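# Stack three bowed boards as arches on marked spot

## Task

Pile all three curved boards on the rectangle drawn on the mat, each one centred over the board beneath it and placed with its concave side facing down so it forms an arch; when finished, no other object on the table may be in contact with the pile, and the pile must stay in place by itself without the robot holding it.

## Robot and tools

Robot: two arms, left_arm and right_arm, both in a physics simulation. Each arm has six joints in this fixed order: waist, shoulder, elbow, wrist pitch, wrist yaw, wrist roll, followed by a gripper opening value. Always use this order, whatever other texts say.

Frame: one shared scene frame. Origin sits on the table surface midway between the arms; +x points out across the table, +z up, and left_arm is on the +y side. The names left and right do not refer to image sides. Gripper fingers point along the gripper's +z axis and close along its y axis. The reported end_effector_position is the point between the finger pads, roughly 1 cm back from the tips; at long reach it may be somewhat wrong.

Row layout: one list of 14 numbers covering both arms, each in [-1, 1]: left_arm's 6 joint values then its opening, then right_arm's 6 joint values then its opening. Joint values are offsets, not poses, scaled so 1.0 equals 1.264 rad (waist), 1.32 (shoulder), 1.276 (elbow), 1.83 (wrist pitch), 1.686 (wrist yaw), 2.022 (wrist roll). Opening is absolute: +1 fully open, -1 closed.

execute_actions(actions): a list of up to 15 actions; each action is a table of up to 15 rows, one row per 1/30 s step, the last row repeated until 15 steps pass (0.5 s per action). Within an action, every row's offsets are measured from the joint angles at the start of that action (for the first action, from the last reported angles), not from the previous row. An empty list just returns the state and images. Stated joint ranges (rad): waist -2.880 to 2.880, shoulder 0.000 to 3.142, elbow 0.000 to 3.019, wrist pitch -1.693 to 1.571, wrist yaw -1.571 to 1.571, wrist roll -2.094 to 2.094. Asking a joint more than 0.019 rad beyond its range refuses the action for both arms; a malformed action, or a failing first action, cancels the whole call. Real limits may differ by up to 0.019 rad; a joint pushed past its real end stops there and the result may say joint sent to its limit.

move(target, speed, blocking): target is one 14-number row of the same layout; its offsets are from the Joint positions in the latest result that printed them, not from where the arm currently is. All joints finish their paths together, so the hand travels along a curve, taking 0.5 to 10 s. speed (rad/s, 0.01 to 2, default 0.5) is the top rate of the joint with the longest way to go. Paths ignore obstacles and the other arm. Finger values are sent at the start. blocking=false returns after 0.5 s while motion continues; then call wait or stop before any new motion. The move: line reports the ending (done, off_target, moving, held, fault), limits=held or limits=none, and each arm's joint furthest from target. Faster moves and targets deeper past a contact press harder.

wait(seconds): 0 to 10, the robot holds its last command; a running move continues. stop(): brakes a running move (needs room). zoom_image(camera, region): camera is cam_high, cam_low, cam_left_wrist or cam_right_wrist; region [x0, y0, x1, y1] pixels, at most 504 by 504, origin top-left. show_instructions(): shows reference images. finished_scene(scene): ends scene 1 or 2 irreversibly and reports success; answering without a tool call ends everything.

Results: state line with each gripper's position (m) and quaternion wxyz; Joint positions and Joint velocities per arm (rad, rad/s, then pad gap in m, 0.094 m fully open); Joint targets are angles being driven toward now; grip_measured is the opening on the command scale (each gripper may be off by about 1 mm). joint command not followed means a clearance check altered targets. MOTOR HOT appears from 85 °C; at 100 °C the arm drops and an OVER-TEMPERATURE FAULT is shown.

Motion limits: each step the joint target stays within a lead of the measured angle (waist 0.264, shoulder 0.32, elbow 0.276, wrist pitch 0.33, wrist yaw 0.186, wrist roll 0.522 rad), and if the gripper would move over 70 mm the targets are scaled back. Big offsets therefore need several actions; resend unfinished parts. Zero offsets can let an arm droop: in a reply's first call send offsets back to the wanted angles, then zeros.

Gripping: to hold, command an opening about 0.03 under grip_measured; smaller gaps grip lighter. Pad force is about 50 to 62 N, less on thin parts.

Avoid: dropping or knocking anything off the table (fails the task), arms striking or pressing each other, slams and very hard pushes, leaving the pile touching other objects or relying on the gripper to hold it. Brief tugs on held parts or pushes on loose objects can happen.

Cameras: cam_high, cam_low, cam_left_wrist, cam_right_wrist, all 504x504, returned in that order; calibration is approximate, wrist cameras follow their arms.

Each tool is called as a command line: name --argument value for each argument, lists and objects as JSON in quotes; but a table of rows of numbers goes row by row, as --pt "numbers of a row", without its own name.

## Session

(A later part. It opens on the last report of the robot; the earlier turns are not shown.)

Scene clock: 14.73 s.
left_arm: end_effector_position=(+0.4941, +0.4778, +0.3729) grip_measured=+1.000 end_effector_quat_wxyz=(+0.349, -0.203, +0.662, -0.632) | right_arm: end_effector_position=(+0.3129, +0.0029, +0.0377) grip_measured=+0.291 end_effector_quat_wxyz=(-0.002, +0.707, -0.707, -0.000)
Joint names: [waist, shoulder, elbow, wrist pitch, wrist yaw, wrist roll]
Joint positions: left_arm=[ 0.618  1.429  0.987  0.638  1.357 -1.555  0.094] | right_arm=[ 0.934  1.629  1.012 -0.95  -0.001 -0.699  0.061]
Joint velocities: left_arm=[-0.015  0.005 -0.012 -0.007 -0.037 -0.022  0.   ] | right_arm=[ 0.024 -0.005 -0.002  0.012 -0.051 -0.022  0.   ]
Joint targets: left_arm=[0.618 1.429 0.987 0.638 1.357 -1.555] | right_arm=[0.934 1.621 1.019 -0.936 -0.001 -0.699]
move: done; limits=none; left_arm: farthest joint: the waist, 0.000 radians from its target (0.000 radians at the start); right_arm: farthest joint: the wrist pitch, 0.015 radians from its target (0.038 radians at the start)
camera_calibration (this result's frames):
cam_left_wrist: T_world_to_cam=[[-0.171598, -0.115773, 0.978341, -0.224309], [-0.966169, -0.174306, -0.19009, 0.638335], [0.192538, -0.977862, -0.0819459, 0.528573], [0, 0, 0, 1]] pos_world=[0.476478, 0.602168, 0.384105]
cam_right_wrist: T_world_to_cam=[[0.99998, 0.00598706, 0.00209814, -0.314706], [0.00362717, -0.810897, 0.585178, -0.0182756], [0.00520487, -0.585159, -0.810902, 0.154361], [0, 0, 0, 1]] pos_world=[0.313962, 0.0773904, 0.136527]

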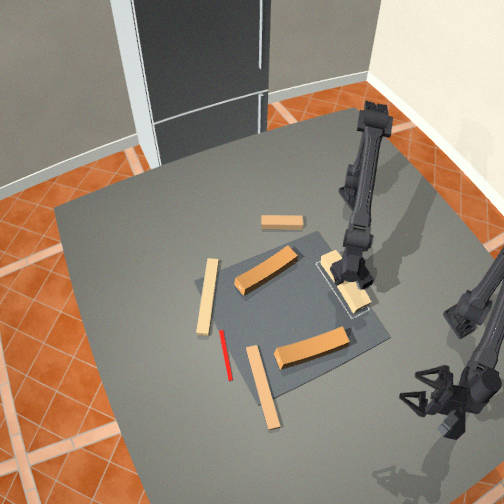

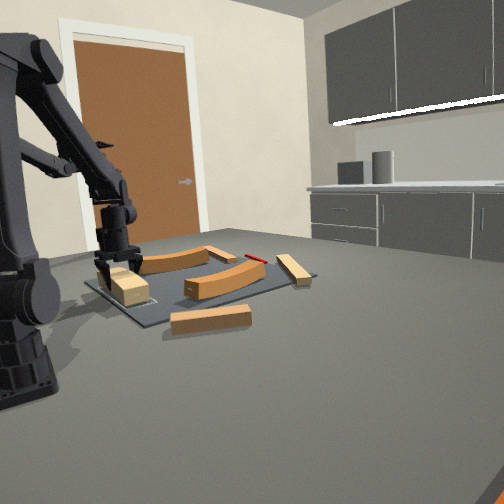

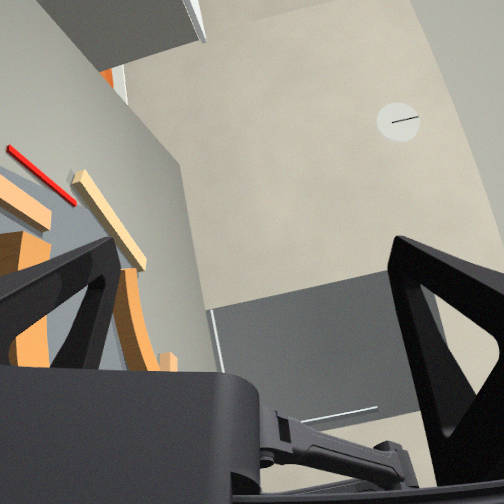

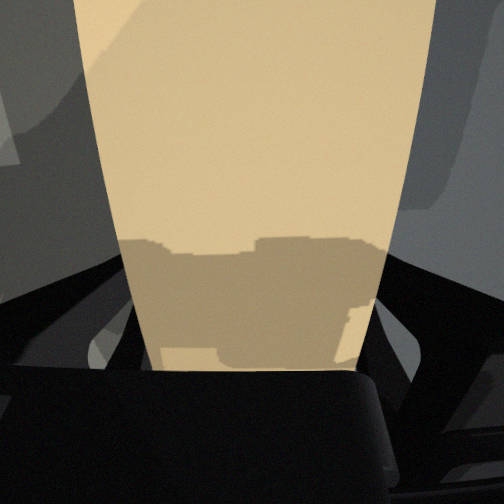

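execute_actions --actions '[[[0,0,0,0,0,0,1,0,-0.004,0.004,0.009,0,0,0.245],[0,0,0,0,0,0,1,0,-0.003,0.003,0.011,0,0,0.245],[0,0,0,0,0,0,1,0,-0.002,0.002,0.013,0,0,0.245],[0,0,0,0,0,0,1,0,-0.001,0.001,0.015,0,0,0.245],[0,0,0,0,0,0,1,0,0.001,0,0.016,0,0,0.245]],[[0,0,0,0,0,0,1,0,-0.006,0.005,0,0,0,0.3],[0,0,0,0,0,0,1,0,-0.006,0.005,0,0,0,0.31],[0,0,0,0,0,0,1,0,-0.006,0.005,0,0,0,0.32],[0,0,0,0,0,0,1,0,-0.006,0.005,0,0,0,0.35],[0,0,0,0,0,0,1,0,-0.006,0.005,0,0,0,0.4],[0,0,0,0,0,0,1,0,-0.006,0.005,0,0,0,1]]]'

move --target '[0,0,0,0,0,0,1,0,-0.07,0.24,-0.19,0,0,1]' --speed 0.5

zoom_image --camera "cam_high" --region '[290,230,400,340]'

zoom_image --camera "cam_low" --region '[70,240,190,330]'

Scene clock: 16.13 s.
left_arm: end_effector_position=(+0.4941, +0.4778, +0.3729) grip_measured=+1.000 end_effector_quat_wxyz=(+0.349, -0.203, +0.662, -0.632) | right_arm: end_effector_position=(+0.3127, +0.0026, +0.0319) grip_measured=+1.000 end_effector_quat_wxyz=(-0.001, +0.707, -0.707, -0.000)
Joint names: [waist, shoulder, elbow, wrist pitch, wrist yaw, wrist roll]
Joint positions: left_arm=[ 0.618  1.429  0.987  0.638  1.357 -1.555  0.094] | right_arm=[ 0.934  1.638  1.005 -0.936 -0.001 -0.699  0.094]
Joint velocities: left_arm=[-0.005 -0.015  0.012 -0.017  0.037  0.007  0.   ] | right_arm=[ 0.005 -0.015 -0.007  0.007  0.051  0.022  0.   ]
Joint targets: left_arm=[0.618 1.429 0.987 0.638 1.357 -1.555] | right_arm=[0.934 1.630 1.012 -0.936 -0.000 -0.699]
camera_calibration (this result's frames):
cam_left_wrist: T_world_to_cam=[[-0.171598, -0.115773, 0.978341, -0.224309], [-0.966169, -0.174306, -0.19009, 0.638335], [0.192538, -0.977862, -0.0819459, 0.528573], [0, 0, 0, 1]] pos_world=[0.476478, 0.602168, 0.384105]
cam_right_wrist: T_world_to_cam=[[0.999981, 0.00598893, 0.0011092, -0.314407], [0.00420226, -0.810213, 0.586121, -0.0153147], [0.00440893, -0.586106, -0.810223, 0.149683], [0, 0, 0, 1]] pos_world=[0.313806, 0.0772047, 0.130601]

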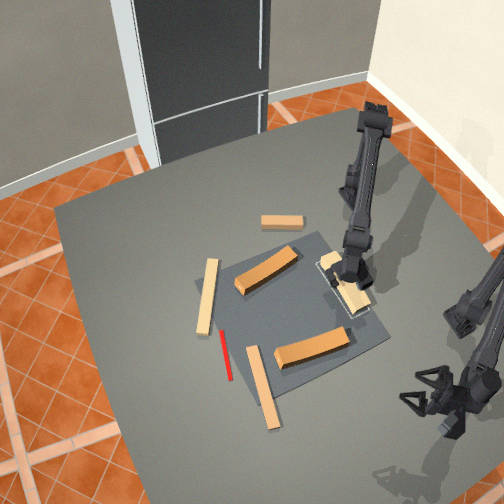

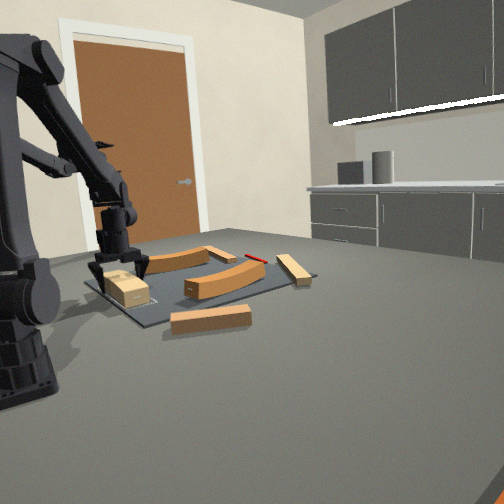

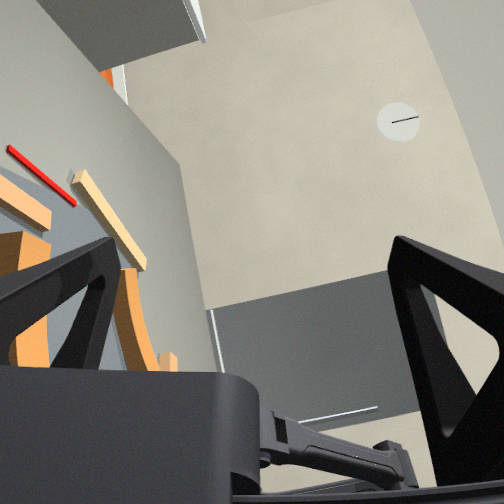

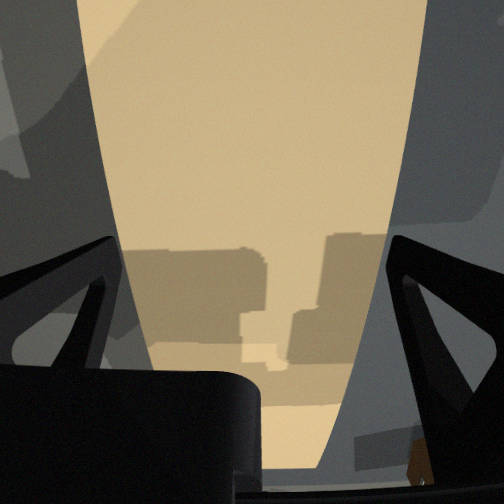

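Scene clock: 17.33 s.
left_arm: end_effector_position=(+0.4941, +0.4778, +0.3729) grip_measured=+1.000 end_effector_quat_wxyz=(+0.349, -0.203, +0.662, -0.632) | right_arm: end_effector_position=(+0.3312, +0.0246, +0.1544) grip_measured=+1.000 end_effector_quat_wxyz=(-0.004, +0.707, -0.707, -0.001)
Joint names: [waist, shoulder, elbow, wrist pitch, wrist yaw, wrist roll]
Joint positions: left_arm=[ 0.618  1.429  0.987  0.638  1.357 -1.555  0.094] | right_arm=[ 0.934  1.558  1.266 -1.272 -0.001 -0.699  0.094]
Joint velocities: left_arm=[ 0.005 -0.005 -0.022  0.012 -0.022  0.037  0.   ] | right_arm=[ 0.005 -0.015  0.012 -0.012  0.037  0.037  0.   ]
Joint targets: left_arm=[0.618 1.429 0.987 0.638 1.357 -1.555] | right_arm=[0.934 1.546 1.311 -1.284 -0.001 -0.699]
move: off_target (right_arm); limits=none; left_arm: farthest joint: the waist, 0.000 radians from its target (0.000 radians at the start); right_arm: farthest joint: the elbow, 0.046 radians from its target (0.306 radians at the start)
camera_calibration (this result's frames):
cam_left_wrist: T_world_to_cam=[[-0.171598, -0.115773, 0.978341, -0.224309], [-0.966169, -0.174306, -0.19009, 0.638335], [0.192538, -0.977862, -0.0819459, 0.528573], [0, 0, 0, 1]] pos_world=[0.476478, 0.602168, 0.384105]
cam_right_wrist: T_world_to_cam=[[0.999971, 0.00597595, 0.00481768, -0.333814], [0.00205047, -0.812772, 0.582578, -0.0679629], [0.00739713, -0.582551, -0.81276, 0.261098], [0, 0, 0, 1]] pos_world=[0.332012, 0.0988596, 0.253412]

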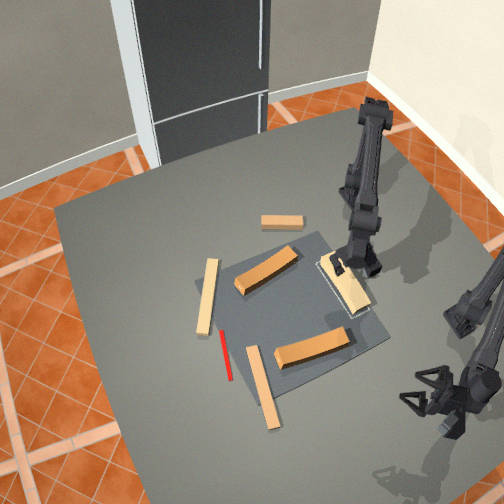

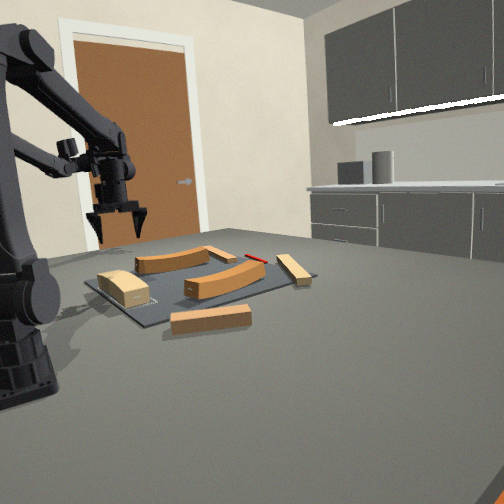

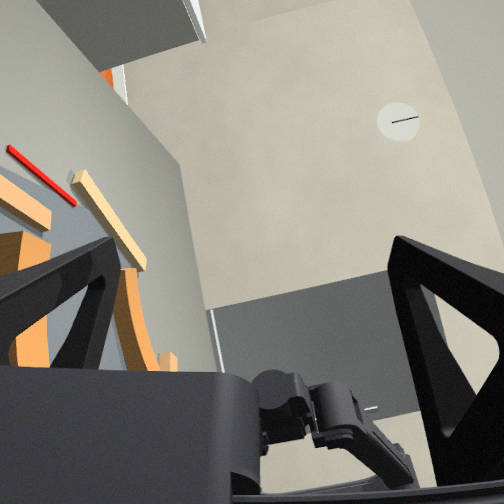

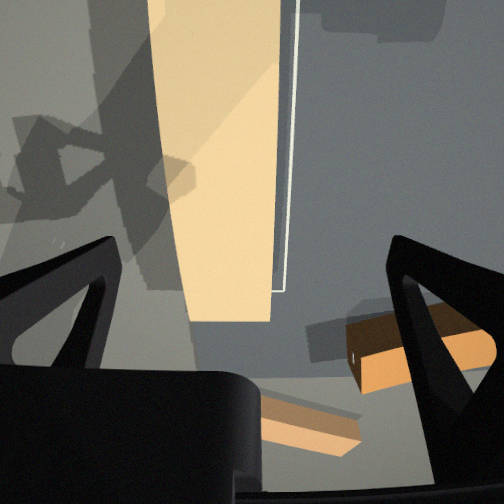

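Region (290, 230, 400, 340) of cam_high's 504x504 image, scaled by 4.582, with more detail than that image has.

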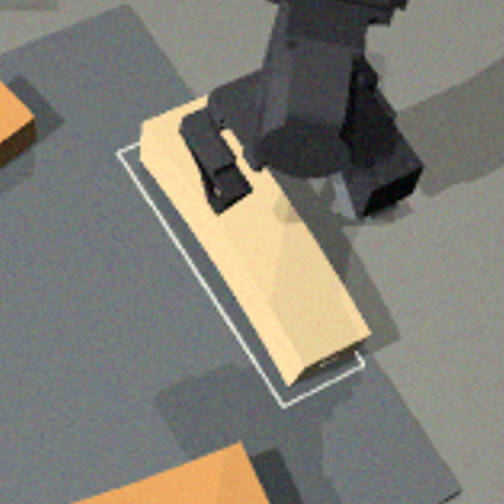

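Region (70, 240, 190, 330) of cam_low's 504x504 image, scaled by 4.200, with more detail than that image has; it fills the top 378 rows of this view, and the rest is white.

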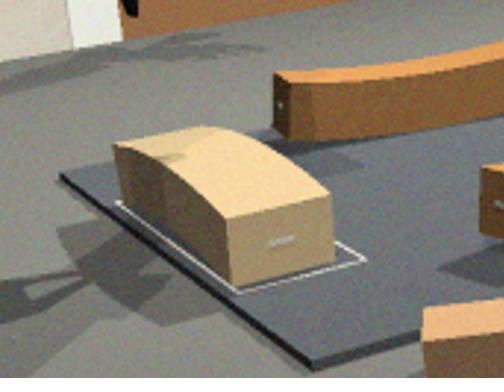

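move --target '[0,0,0,0,0,0,1,-0.437,0.146,0.175,0.015,0,0.422,1]' --speed 0.9

Scene clock: 19.57 s.
left_arm: end_effector_position=(+0.4941, +0.4778, +0.3729) grip_measured=+1.000 end_effector_quat_wxyz=(+0.349, -0.203, +0.662, -0.632) | right_arm: end_effector_position=(+0.5331, -0.1632, +0.1297) grip_measured=+1.000 end_effector_quat_wxyz=(+0.002, -0.083, +0.997, +0.001)
Joint names: [waist, shoulder, elbow, wrist pitch, wrist yaw, wrist roll]
Joint positions: left_arm=[ 0.618  1.429  0.987  0.638  1.357 -1.555  0.094] | right_arm=[ 0.373  1.742  1.432 -1.256 -0.001  0.144  0.094]
Joint velocities: left_arm=[-0.015  0.015  0.012  0.007  0.007  0.037  0.   ] | right_arm=[-0.005 -0.005 -0.007 -0.007 -0.007  0.007  0.   ]
Joint targets: left_arm=[0.618 1.429 0.987 0.638 1.357 -1.555] | right_arm=[0.382 1.750 1.489 -1.244 -0.001 0.154]
move: off_target (right_arm); limits=none; left_arm: farthest joint: the waist, 0.000 radians from its target (0.000 radians at the start); right_arm: farthest joint: the elbow, 0.058 radians from its target (0.224 radians at the start)
camera_calibration (this result's frames):
cam_left_wrist: T_world_to_cam=[[-0.171598, -0.115773, 0.978341, -0.224309], [-0.966169, -0.174306, -0.19009, 0.638335], [0.192538, -0.977862, -0.0819459, 0.528573], [0, 0, 0, 1]] pos_world=[0.476478, 0.602168, 0.384105]
cam_right_wrist: T_world_to_cam=[[0.172473, -0.985014, -0.000748749, -0.254329], [-0.799534, -0.14044, 0.583972, 0.330207], [-0.575325, -0.100121, -0.811774, 0.519423], [0, 0, 0, 1]] pos_world=[0.606714, -0.152138, 0.228632]

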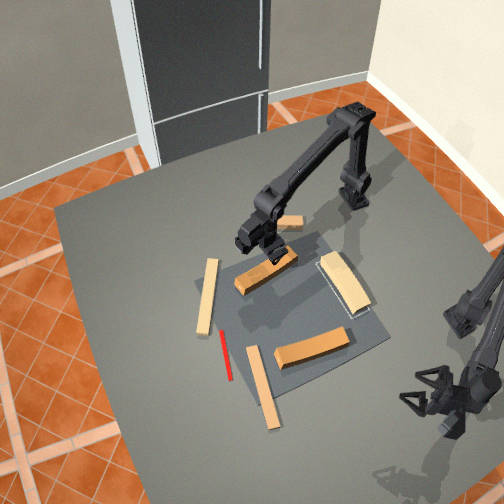

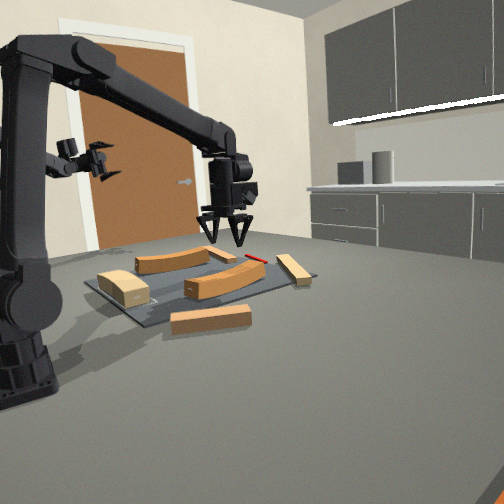

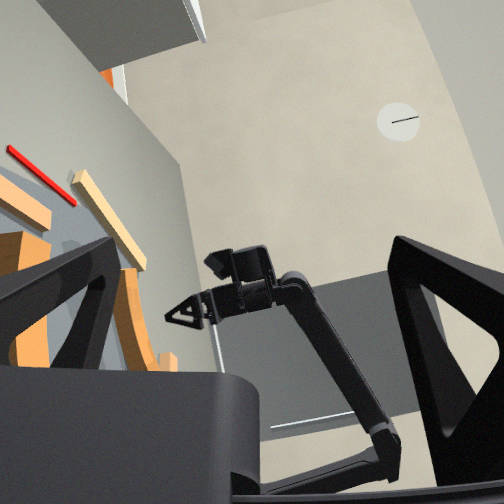

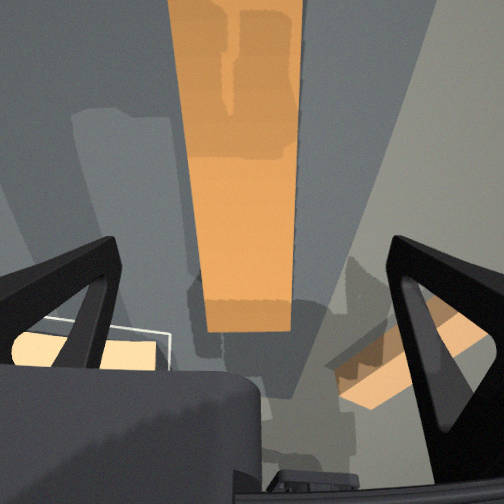

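move --target '[0,0,0,0,0,0,1,0.017,0.086,-0.123,0.151,0,-0.011,1]' --speed 0.4

execute_actions --actions '[[[0,0,0,0,0,0,1,0,0,0,0,0,0,0.3]],[[0,0,0,0,0,0,1,0,0,0,0,0,0,0.25],[0,0,0,0,0,0,1,0,0,0,0,0,0,0.22],[0,0,0,0,0,0,1,0,0,0,0,0,0,0.19],[0,0,0,0,0,0,1,0,0,0,0,0,0,0.16],[0,0,0,0,0,0,1,0,0,0,0,0,0,0.13],[0,0,0,0,0,0,1,0,0,0,0,0,0,0.09]]]'

Scene clock: 21.33 s.
left_arm: end_effector_position=(+0.4941, +0.4778, +0.3729) grip_measured=+1.000 end_effector_quat_wxyz=(+0.349, -0.203, +0.662, -0.632) | right_arm: end_effector_position=(+0.5256, -0.1587, +0.0209) grip_measured=+1.000 end_effector_quat_wxyz=(-0.001, -0.096, +0.995, +0.000)
Joint names: [waist, shoulder, elbow, wrist pitch, wrist yaw, wrist roll]
Joint positions: left_arm=[ 0.618  1.429  0.987  0.638  1.357 -1.555  0.094] | right_arm=[ 0.386  1.853  1.275 -0.994 -0.001  0.132  0.094]
Joint velocities: left_arm=[-0.005 -0.015  0.007  0.002 -0.037 -0.007  0.   ] | right_arm=[-0.015 -0.005 -0.007 -0.017 -0.037  0.007  0.   ]
Joint targets: left_arm=[0.618 1.429 0.987 0.638 1.357 -1.555] | right_arm=[0.395 1.855 1.275 -0.980 -0.001 0.122]
move: done; limits=none; left_arm: farthest joint: the waist, 0.000 radians from its target (0.000 radians at the start); right_arm: farthest joint: the wrist pitch, 0.015 radians from its target (0.277 radians at the start)
camera_calibration (this result's frames):
cam_left_wrist: T_world_to_cam=[[-0.171598, -0.115773, 0.978341, -0.224309], [-0.966169, -0.174306, -0.19009, 0.638335], [0.192538, -0.977862, -0.0819459, 0.528573], [0, 0, 0, 1]] pos_world=[0.476478, 0.602168, 0.384105]
cam_right_wrist: T_world_to_cam=[[0.197214, -0.980361, -0.0000281506, -0.260909], [-0.792791, -0.159498, 0.588254, 0.381639], [-0.576706, -0.115989, -0.808676, 0.425364], [0, 0, 0, 1]] pos_world=[0.599325, -0.145576, 0.119473]

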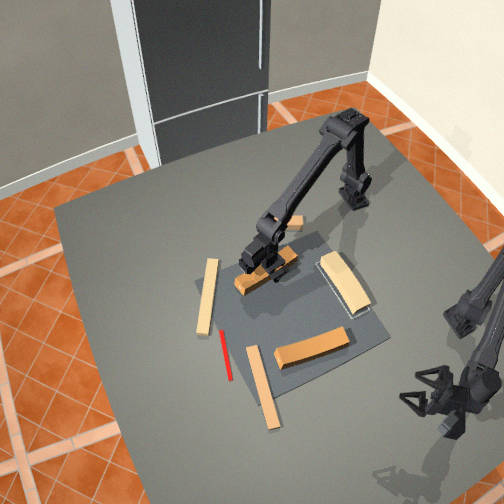

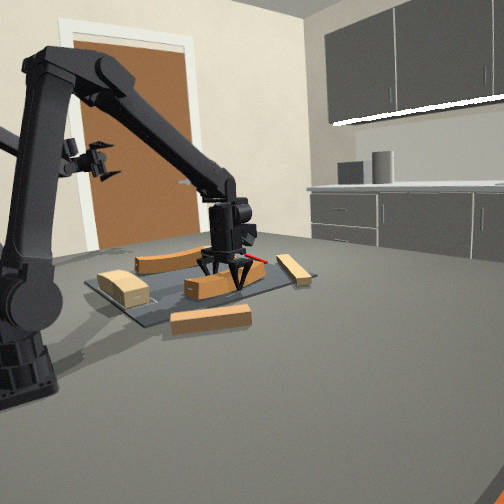

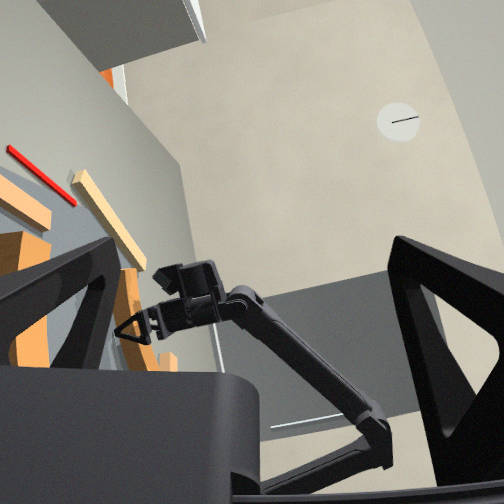

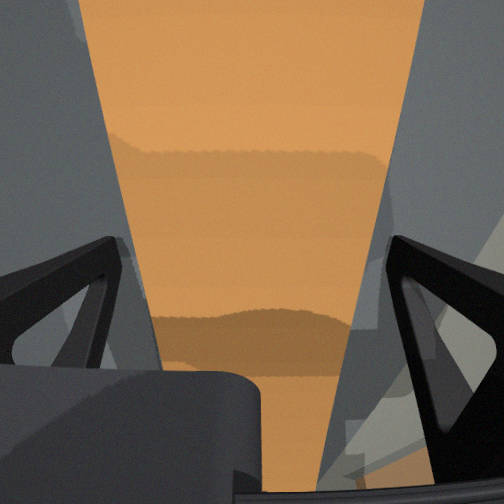

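Scene clock: 22.33 s.
left_arm: end_effector_position=(+0.4941, +0.4778, +0.3729) grip_measured=+1.000 end_effector_quat_wxyz=(+0.349, -0.203, +0.662, -0.632) | right_arm: end_effector_position=(+0.5255, -0.1584, +0.0209) grip_measured=+0.154 end_effector_quat_wxyz=(-0.001, -0.096, +0.995, +0.001)
Joint names: [waist, shoulder, elbow, wrist pitch, wrist yaw, wrist roll]
Joint positions: left_arm=[ 0.618  1.429  0.987  0.638  1.357 -1.555  0.094] | right_arm=[ 0.386  1.853  1.275 -0.994 -0.002  0.132  0.054]
Joint velocities: left_arm=[ 0.005 -0.005 -0.002  0.017 -0.037 -0.022  0.   ] | right_arm=[-0.005 -0.015  0.012 -0.002  0.007  0.066 -0.   ]
Joint targets: left_arm=[0.618 1.429 0.987 0.638 1.357 -1.555] | right_arm=[0.386 1.853 1.275 -0.994 -0.001 0.132]
camera_calibration (this result's frames):
cam_left_wrist: T_world_to_cam=[[-0.171598, -0.115773, 0.978341, -0.224309], [-0.966169, -0.174306, -0.19009, 0.638335], [0.192538, -0.977862, -0.0819459, 0.528573], [0, 0, 0, 1]] pos_world=[0.476478, 0.602168, 0.384105]
cam_right_wrist: T_world_to_cam=[[0.197211, -0.980359, -0.00192055, -0.260542], [-0.792434, -0.160561, 0.588446, 0.381246], [-0.577197, -0.114526, -0.808534, 0.425827], [0, 0, 0, 1]] pos_world=[0.59928, -0.145444, 0.119453]

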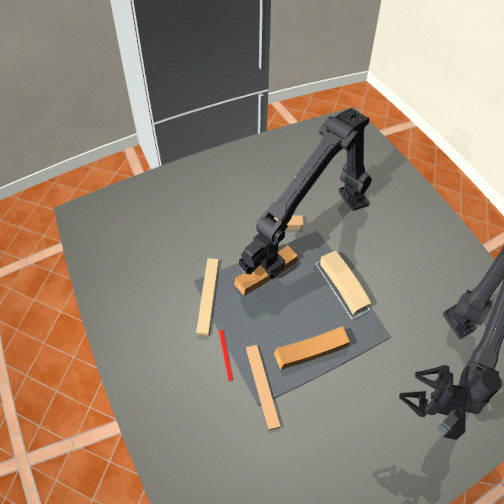

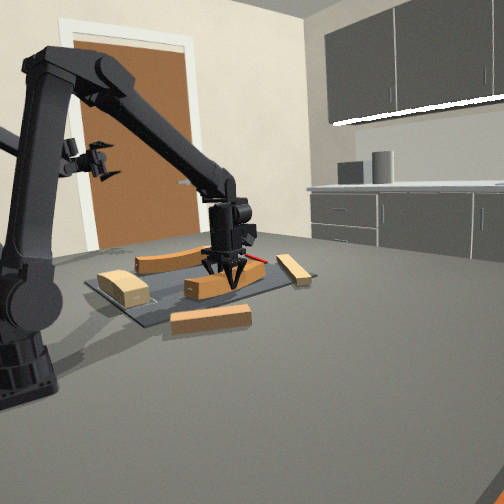

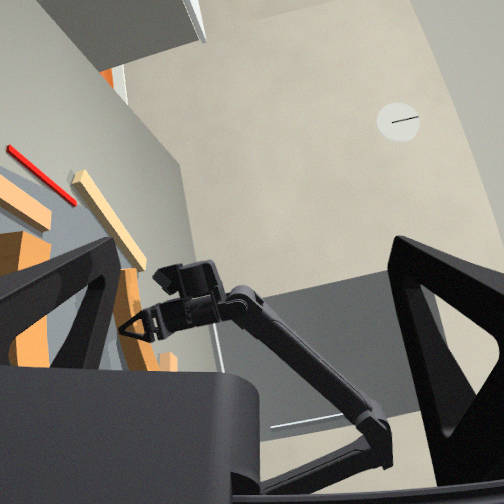

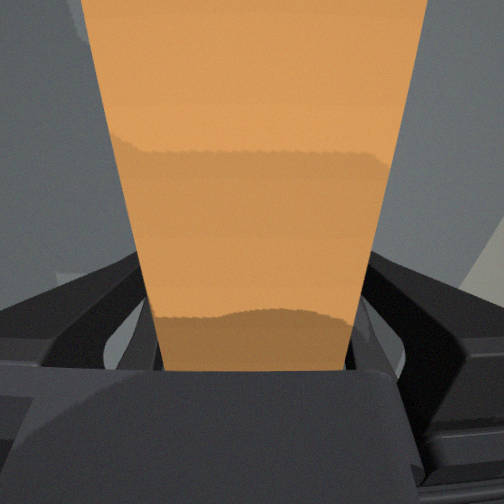

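move --target '[-0.3,0.08,0,0,0,0,1,0,-0.235,0.02,-0.15,0,0,0.108]' --speed 0.5

Scene clock: 23.90 s.
left_arm: end_effector_position=(+0.5254, +0.2836, +0.3340) grip_measured=+1.000 end_effector_quat_wxyz=(+0.193, -0.101, +0.691, -0.689) | right_arm: end_effector_position=(+0.4743, -0.1756, +0.1518) grip_measured=+0.154 end_effector_quat_wxyz=(+0.007, -0.096, +0.995, +0.003)
Joint names: [waist, shoulder, elbow, wrist pitch, wrist yaw, wrist roll]
Joint positions: left_arm=[ 0.233  1.511  0.987  0.638  1.357 -1.555  0.094] | right_arm=[ 0.386  1.569  1.272 -1.258 -0.002  0.132  0.054]
Joint velocities: left_arm=[ 0.005 -0.005  0.007 -0.007  0.022 -0.095  0.   ] | right_arm=[-0.005 -0.005 -0.012  0.002 -0.037  0.007 -0.001]
Joint targets: left_arm=[0.239 1.535 0.987 0.638 1.357 -1.555] | right_arm=[0.386 1.542 1.301 -1.269 -0.002 0.132]
move: off_target (left_arm, right_arm); limits=none; left_arm: farthest joint: the shoulder, 0.024 radians from its target (0.105 radians at the start); right_arm: farthest joint: the elbow, 0.028 radians from its target (0.025 radians at the start)
camera_calibration (this result's frames):
cam_left_wrist: T_world_to_cam=[[-0.123789, -0.0262041, 0.991963, -0.258398], [-0.973012, 0.199386, -0.116157, 0.500254], [-0.19474, -0.979571, -0.0501787, 0.522782], [0, 0, 0, 1]] pos_world=[0.556573, 0.405587, 0.340662]
cam_right_wrist: T_world_to_cam=[[0.197259, -0.980343, -0.00401927, -0.266746], [-0.80169, -0.163668, 0.574897, 0.266805], [-0.564254, -0.110181, -0.818216, 0.496219], [0, 0, 0, 1]] pos_world=[0.546506, -0.163161, 0.251557]

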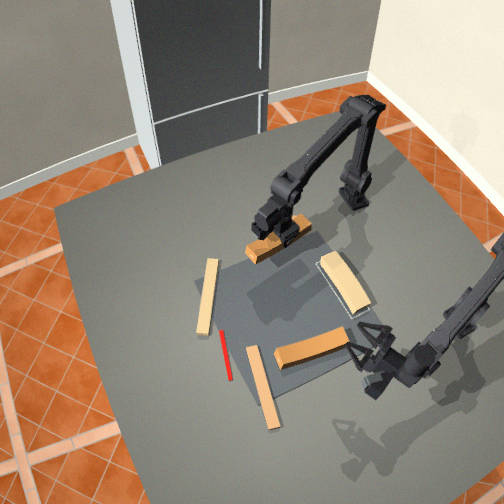

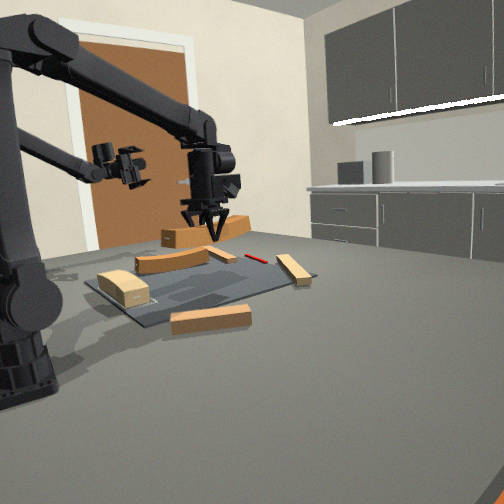

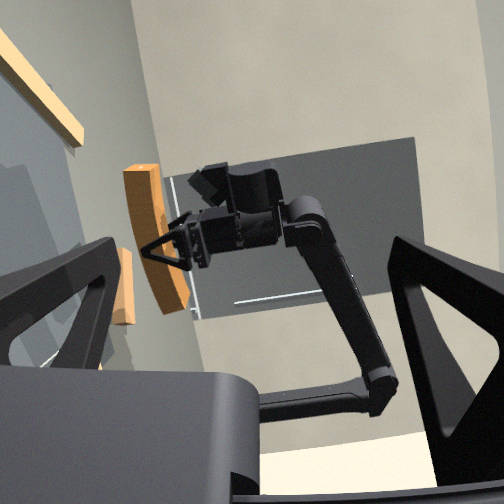

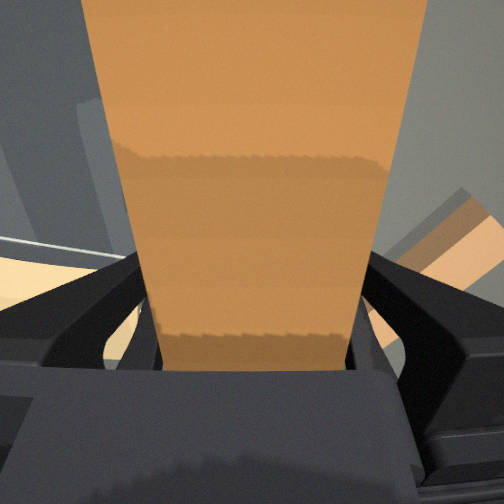

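move --target '[-0.33,0.094,0,0.01,0,-0.01,1,0.104,-0.003,0.31,-0.188,0,0.939,0.108]' --speed 1.1

Scene clock: 26.80 s.
left_arm: end_effector_position=(+0.4718, +0.0697, +0.2870) grip_measured=+1.000 end_effector_quat_wxyz=(+0.010, +0.008, +0.706, -0.708) | right_arm: end_effector_position=(+0.4664, -0.1165, +0.2676) grip_measured=+0.154 end_effector_quat_wxyz=(-0.002, +0.708, +0.707, -0.003)
Joint names: [waist, shoulder, elbow, wrist pitch, wrist yaw, wrist roll]
Joint positions: left_arm=[-0.185  1.606  0.987  0.638  1.357 -1.565  0.094] | right_arm=[ 0.51   1.579  1.592 -1.59  -0.002  2.02   0.054]
Joint velocities: left_arm=[-0.005 -0.015 -0.007 -0.002 -0.037  0.051  0.   ] | right_arm=[-0.015 -0.005  0.002  0.017 -0.037  0.051  0.   ]
Joint targets: left_arm=[-0.185 1.635 0.987 0.656 1.357 -1.575] | right_arm=[0.518 1.565 1.668 -1.602 -0.002 2.030]
move: off_target (left_arm, right_arm); limits=none; left_arm: farthest joint: the shoulder, 0.029 radians from its target (0.124 radians at the start); right_arm: farthest joint: the elbow, 0.076 radians from its target (0.395 radians at the start)
camera_calibration (this result's frames):
cam_left_wrist: T_world_to_cam=[[-0.0216895, 0.006464, 0.999744, -0.276704], [-0.815439, 0.578446, -0.021431, 0.357385], [-0.578436, -0.815695, -0.00727519, 0.457696], [0, 0, 0, 1]] pos_world=[0.550172, 0.168401, 0.287622]
cam_right_wrist: T_world_to_cam=[[-0.999963, -0.00497729, 0.00704486, 0.462229], [0.000106267, 0.809555, 0.587045, -0.0602464], [-0.00862509, 0.587024, -0.809524, 0.412797], [0, 0, 0, 1]] pos_world=[0.465779, -0.191248, 0.36628]

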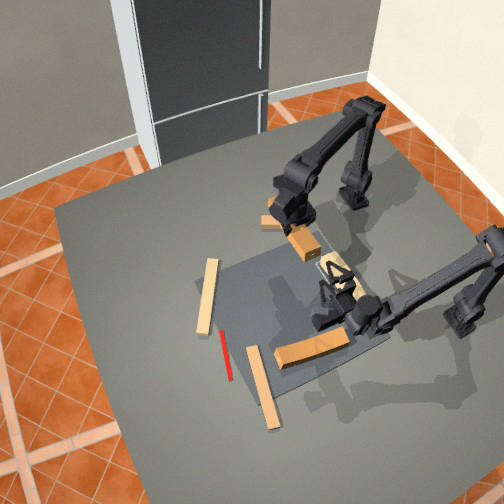

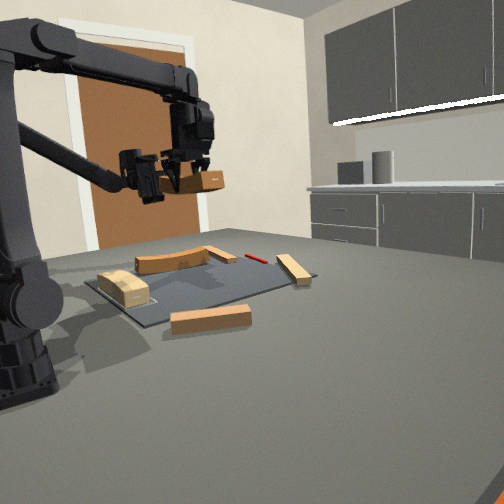

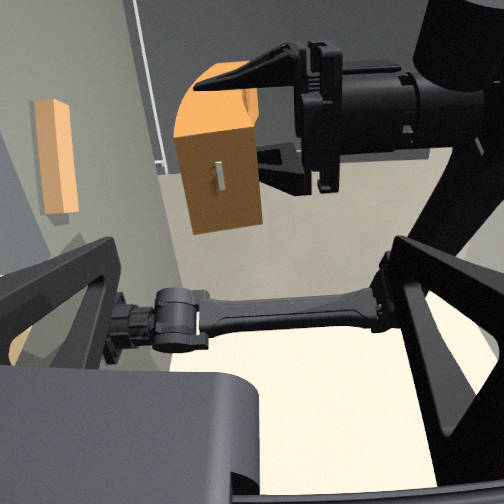

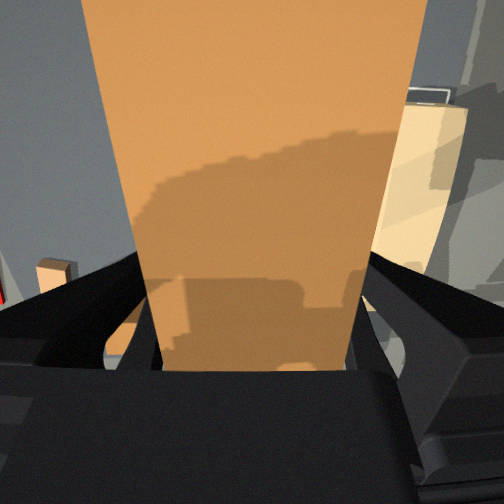

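move --target '[-0.149,0.058,0.139,-0.191,-0.118,0.118,1,0,-0.011,0.05,0,0,0,0.108]' --speed 0.35

Scene clock: 28.67 s.
left_arm: end_effector_position=(+0.4723, -0.0297, +0.2719) grip_measured=+1.000 end_effector_quat_wxyz=(+0.005, +0.005, +0.740, -0.673) | right_arm: end_effector_position=(+0.4664, -0.1165, +0.2641) grip_measured=+0.154 end_effector_quat_wxyz=(-0.004, +0.708, +0.707, -0.007)
Joint names: [waist, shoulder, elbow, wrist pitch, wrist yaw, wrist roll]
Joint positions: left_arm=[-0.374  1.652  1.111  0.301  1.16  -1.336  0.094] | right_arm=[ 0.51   1.584  1.588 -1.59  -0.002  2.02   0.054]
Joint velocities: left_arm=[-0.015 -0.005 -0.002 -0.007 -0.022  0.037  0.   ] | right_arm=[ 0.005 -0.015 -0.012 -0.007  0.051 -0.007 -0.   ]
Joint targets: left_arm=[-0.373 1.683 1.165 0.288 1.158 -1.326] | right_arm=[0.510 1.564 1.655 -1.590 -0.002 2.020]
move: off_target (left_arm, right_arm); limits=none; left_arm: farthest joint: the elbow, 0.053 radians from its target (0.177 radians at the start); right_arm: farthest joint: the elbow, 0.067 radians from its target (0.064 radians at the start)
camera_calibration (this result's frames):
cam_left_wrist: T_world_to_cam=[[-0.010854, -0.0921943, 0.995682, -0.267945], [-0.813957, 0.579198, 0.0447574, 0.396306], [-0.580824, -0.809956, -0.0813288, 0.398238], [0, 0, 0, 1]] pos_world=[0.550974, 0.0683123, 0.281438]
cam_right_wrist: T_world_to_cam=[[-0.999883, -0.00455644, 0.0146255, 0.460248], [0.00484457, 0.811684, 0.584077, -0.059324], [-0.0145326, 0.584079, -0.811567, 0.412865], [0, 0, 0, 1]] pos_world=[0.466481, -0.190896, 0.362986]

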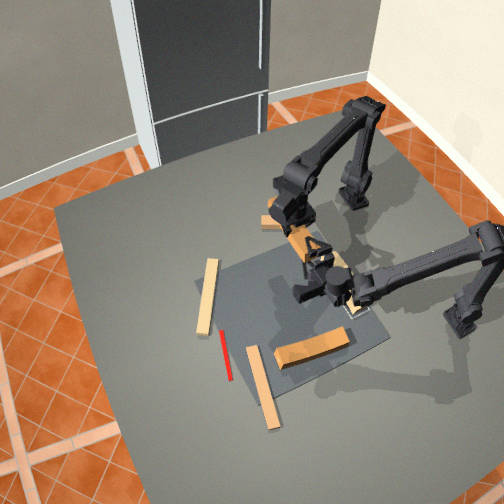

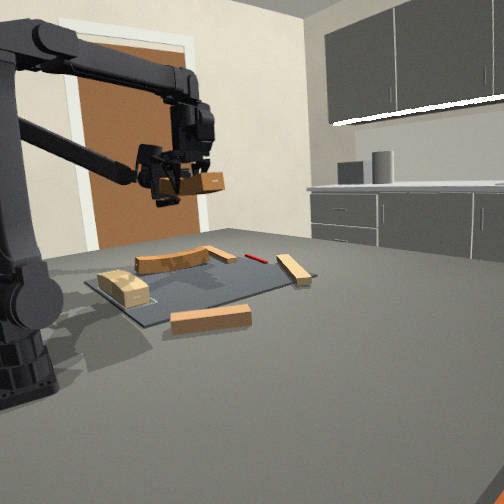

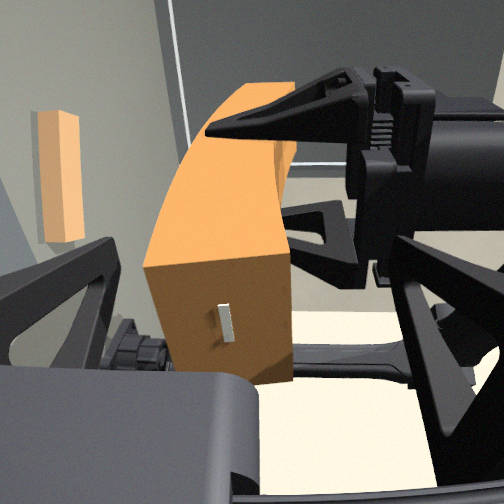

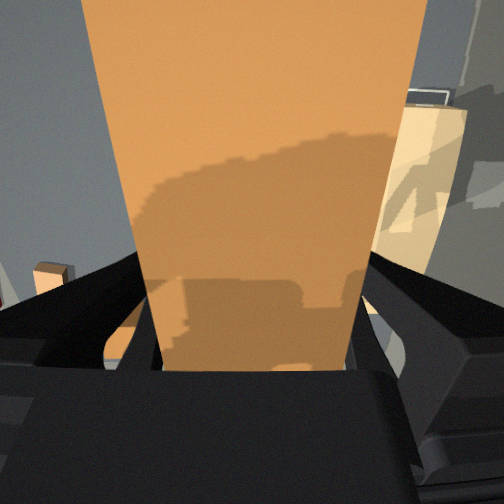

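move --target '[0,0,0.03,0,0,0,0.3,0,-0.018,0.081,-0.02,0,0,0.108]' --speed 0.15

Scene clock: 30.00 s.
left_arm: end_effector_position=(+0.4723, -0.0297, +0.2719) grip_measured=+0.301 end_effector_quat_wxyz=(+0.005, +0.005, +0.740, -0.673) | right_arm: end_effector_position=(+0.4672, -0.1161, +0.2734) grip_measured=+0.154 end_effector_quat_wxyz=(-0.003, +0.708, +0.707, -0.006)
Joint names: [waist, shoulder, elbow, wrist pitch, wrist yaw, wrist roll]
Joint positions: left_arm=[-0.374  1.652  1.111  0.301  1.16  -1.336  0.061] | right_arm=[ 0.51   1.586  1.615 -1.613 -0.002  2.02   0.054]
Joint velocities: left_arm=[-0.015  0.005 -0.002 -0.027  0.037  0.037  0.001] | right_arm=[-0.005 -0.005  0.012 -0.002  0.037 -0.095  0.001]
Joint targets: left_arm=[-0.374 1.652 1.150 0.301 1.160 -1.336] | right_arm=[0.510 1.560 1.692 -1.626 -0.002 2.020]
move: off_target (left_arm, right_arm); limits=none; left_arm: farthest joint: the elbow, 0.038 radians from its target (0.038 radians at the start); right_arm: farthest joint: the elbow, 0.076 radians from its target (0.103 radians at the start)
camera_calibration (this result's frames):
cam_left_wrist: T_world_to_cam=[[-0.0112354, -0.0921938, 0.995678, -0.267763], [-0.813953, 0.579228, 0.0444482, 0.39639], [-0.580822, -0.809935, -0.0815493, 0.398298], [0, 0, 0, 1]] pos_world=[0.550974, 0.0683095, 0.281468]
cam_right_wrist: T_world_to_cam=[[-0.999902, -0.00456565, 0.0132472, 0.461344], [0.00404086, 0.811298, 0.584619, -0.0649215], [-0.0134166, 0.584615, -0.8112, 0.419648], [0, 0, 0, 1]] pos_world=[0.467191, -0.190556, 0.372261]

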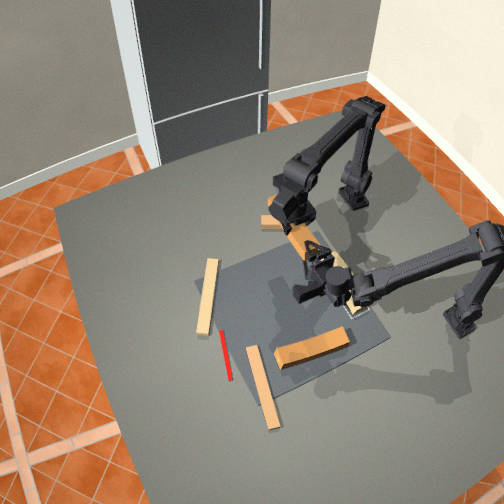

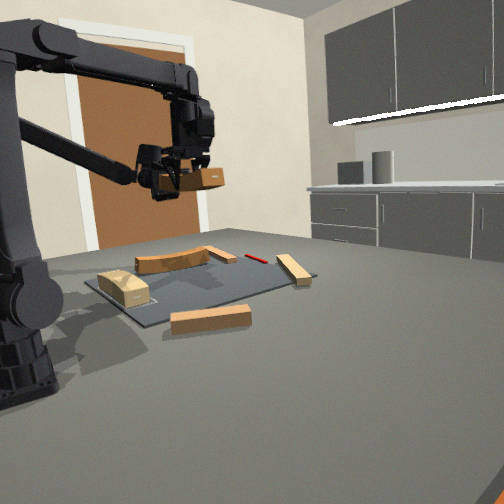

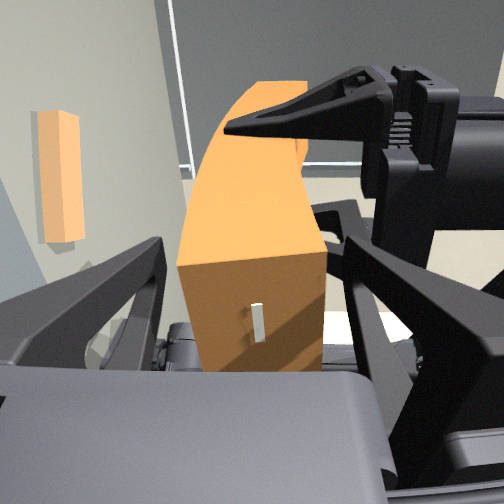

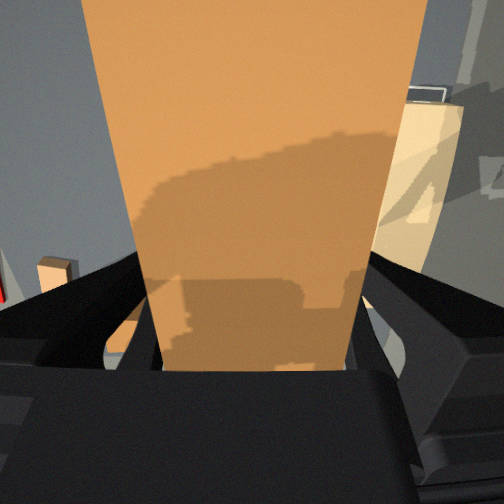

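execute_actions --actions '[[[0,0,0.03,0,0,0,-0.05,0,-0.018,0.055,0,0,0,0.108]],[[0,0,0.03,0,0,0,-0.1,0,-0.018,0.055,0,0,0,0.108],[0,0,0.03,0,0,0,-0.14,0,-0.018,0.055,0,0,0,0.108],[0,0,0.03,0,0,0,-0.18,0,-0.018,0.055,0,0,0,0.108],[0,0,0.03,0,0,0,-0.22,0,-0.018,0.055,0,0,0,0.108],[0,0,0.03,0,0,0,-0.26,0,-0.018,0.055,0,0,0,0.108],[0,0,0.03,0,0,0,-0.3,0,-0.018,0.055,0,0,0,0.108]]]'

Scene clock: 31.27 s.
left_arm: end_effector_position=(+0.4725, -0.0297, +0.2719) grip_measured=-0.178 end_effector_quat_wxyz=(+0.002, +0.001, +0.740, -0.673) | right_arm: end_effector_position=(+0.4674, -0.1164, +0.2734) grip_measured=+0.154 end_effector_quat_wxyz=(-0.002, +0.708, +0.707, -0.006)
Joint names: [waist, shoulder, elbow, wrist pitch, wrist yaw, wrist roll]
Joint positions: left_arm=[-0.374  1.652  1.111  0.301  1.159 -1.346  0.039] | right_arm=[ 0.51   1.586  1.615 -1.613 -0.001  2.02   0.054]
Joint velocities: left_arm=[ 0.015  0.015 -0.017  0.007 -0.022  0.007 -0.001] | right_arm=[ 0.015 -0.015 -0.017  0.017  0.037  0.007 -0.   ]
Joint targets: left_arm=[-0.374 1.652 1.150 0.301 1.161 -1.336] | right_arm=[0.510 1.562 1.685 -1.613 -0.002 2.020]
camera_calibration (this result's frames):
cam_left_wrist: T_world_to_cam=[[-0.000938583, -0.0924539, 0.995717, -0.272602], [-0.814667, 0.577515, 0.0528553, 0.394546], [-0.579928, -0.811128, -0.0758612, 0.396405], [0, 0, 0, 1]] pos_world=[0.551054, 0.0684755, 0.280652]
cam_right_wrist: T_world_to_cam=[[-0.999912, -0.00456861, 0.0124292, 0.461712], [0.00353826, 0.812302, 0.583227, -0.0639496], [-0.0127608, 0.583219, -0.812214, 0.419631], [0, 0, 0, 1]] pos_world=[0.467253, -0.190681, 0.372389]

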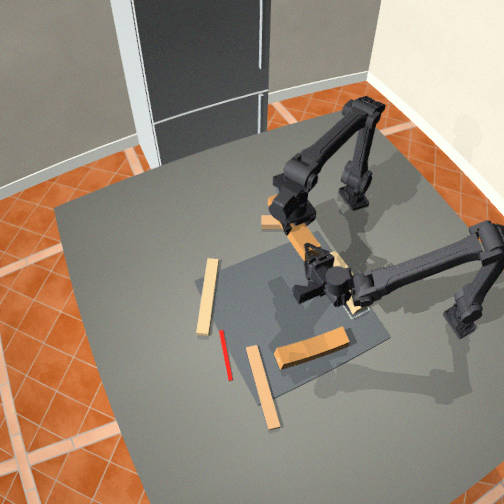

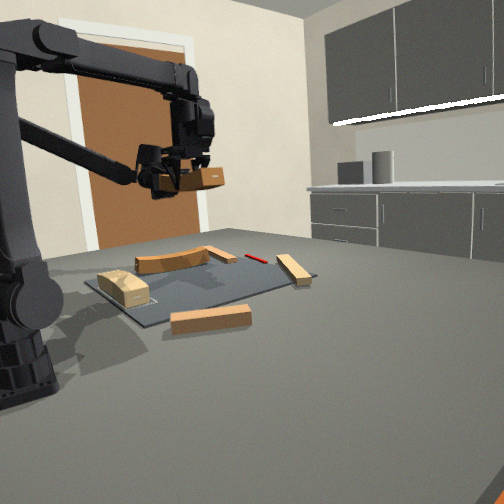

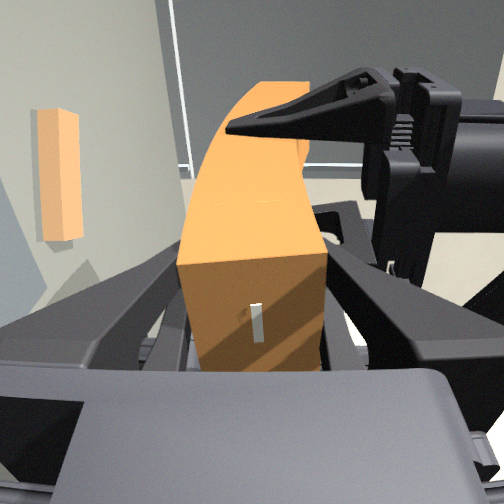

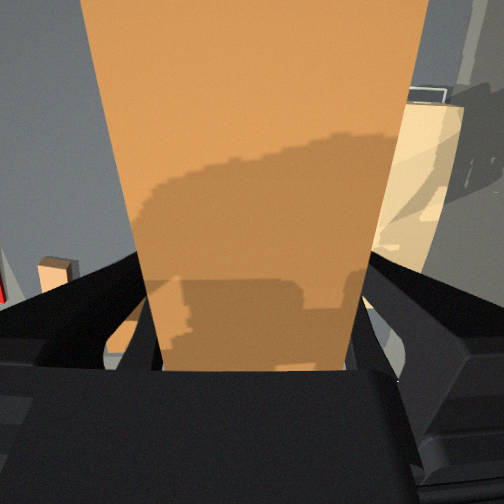

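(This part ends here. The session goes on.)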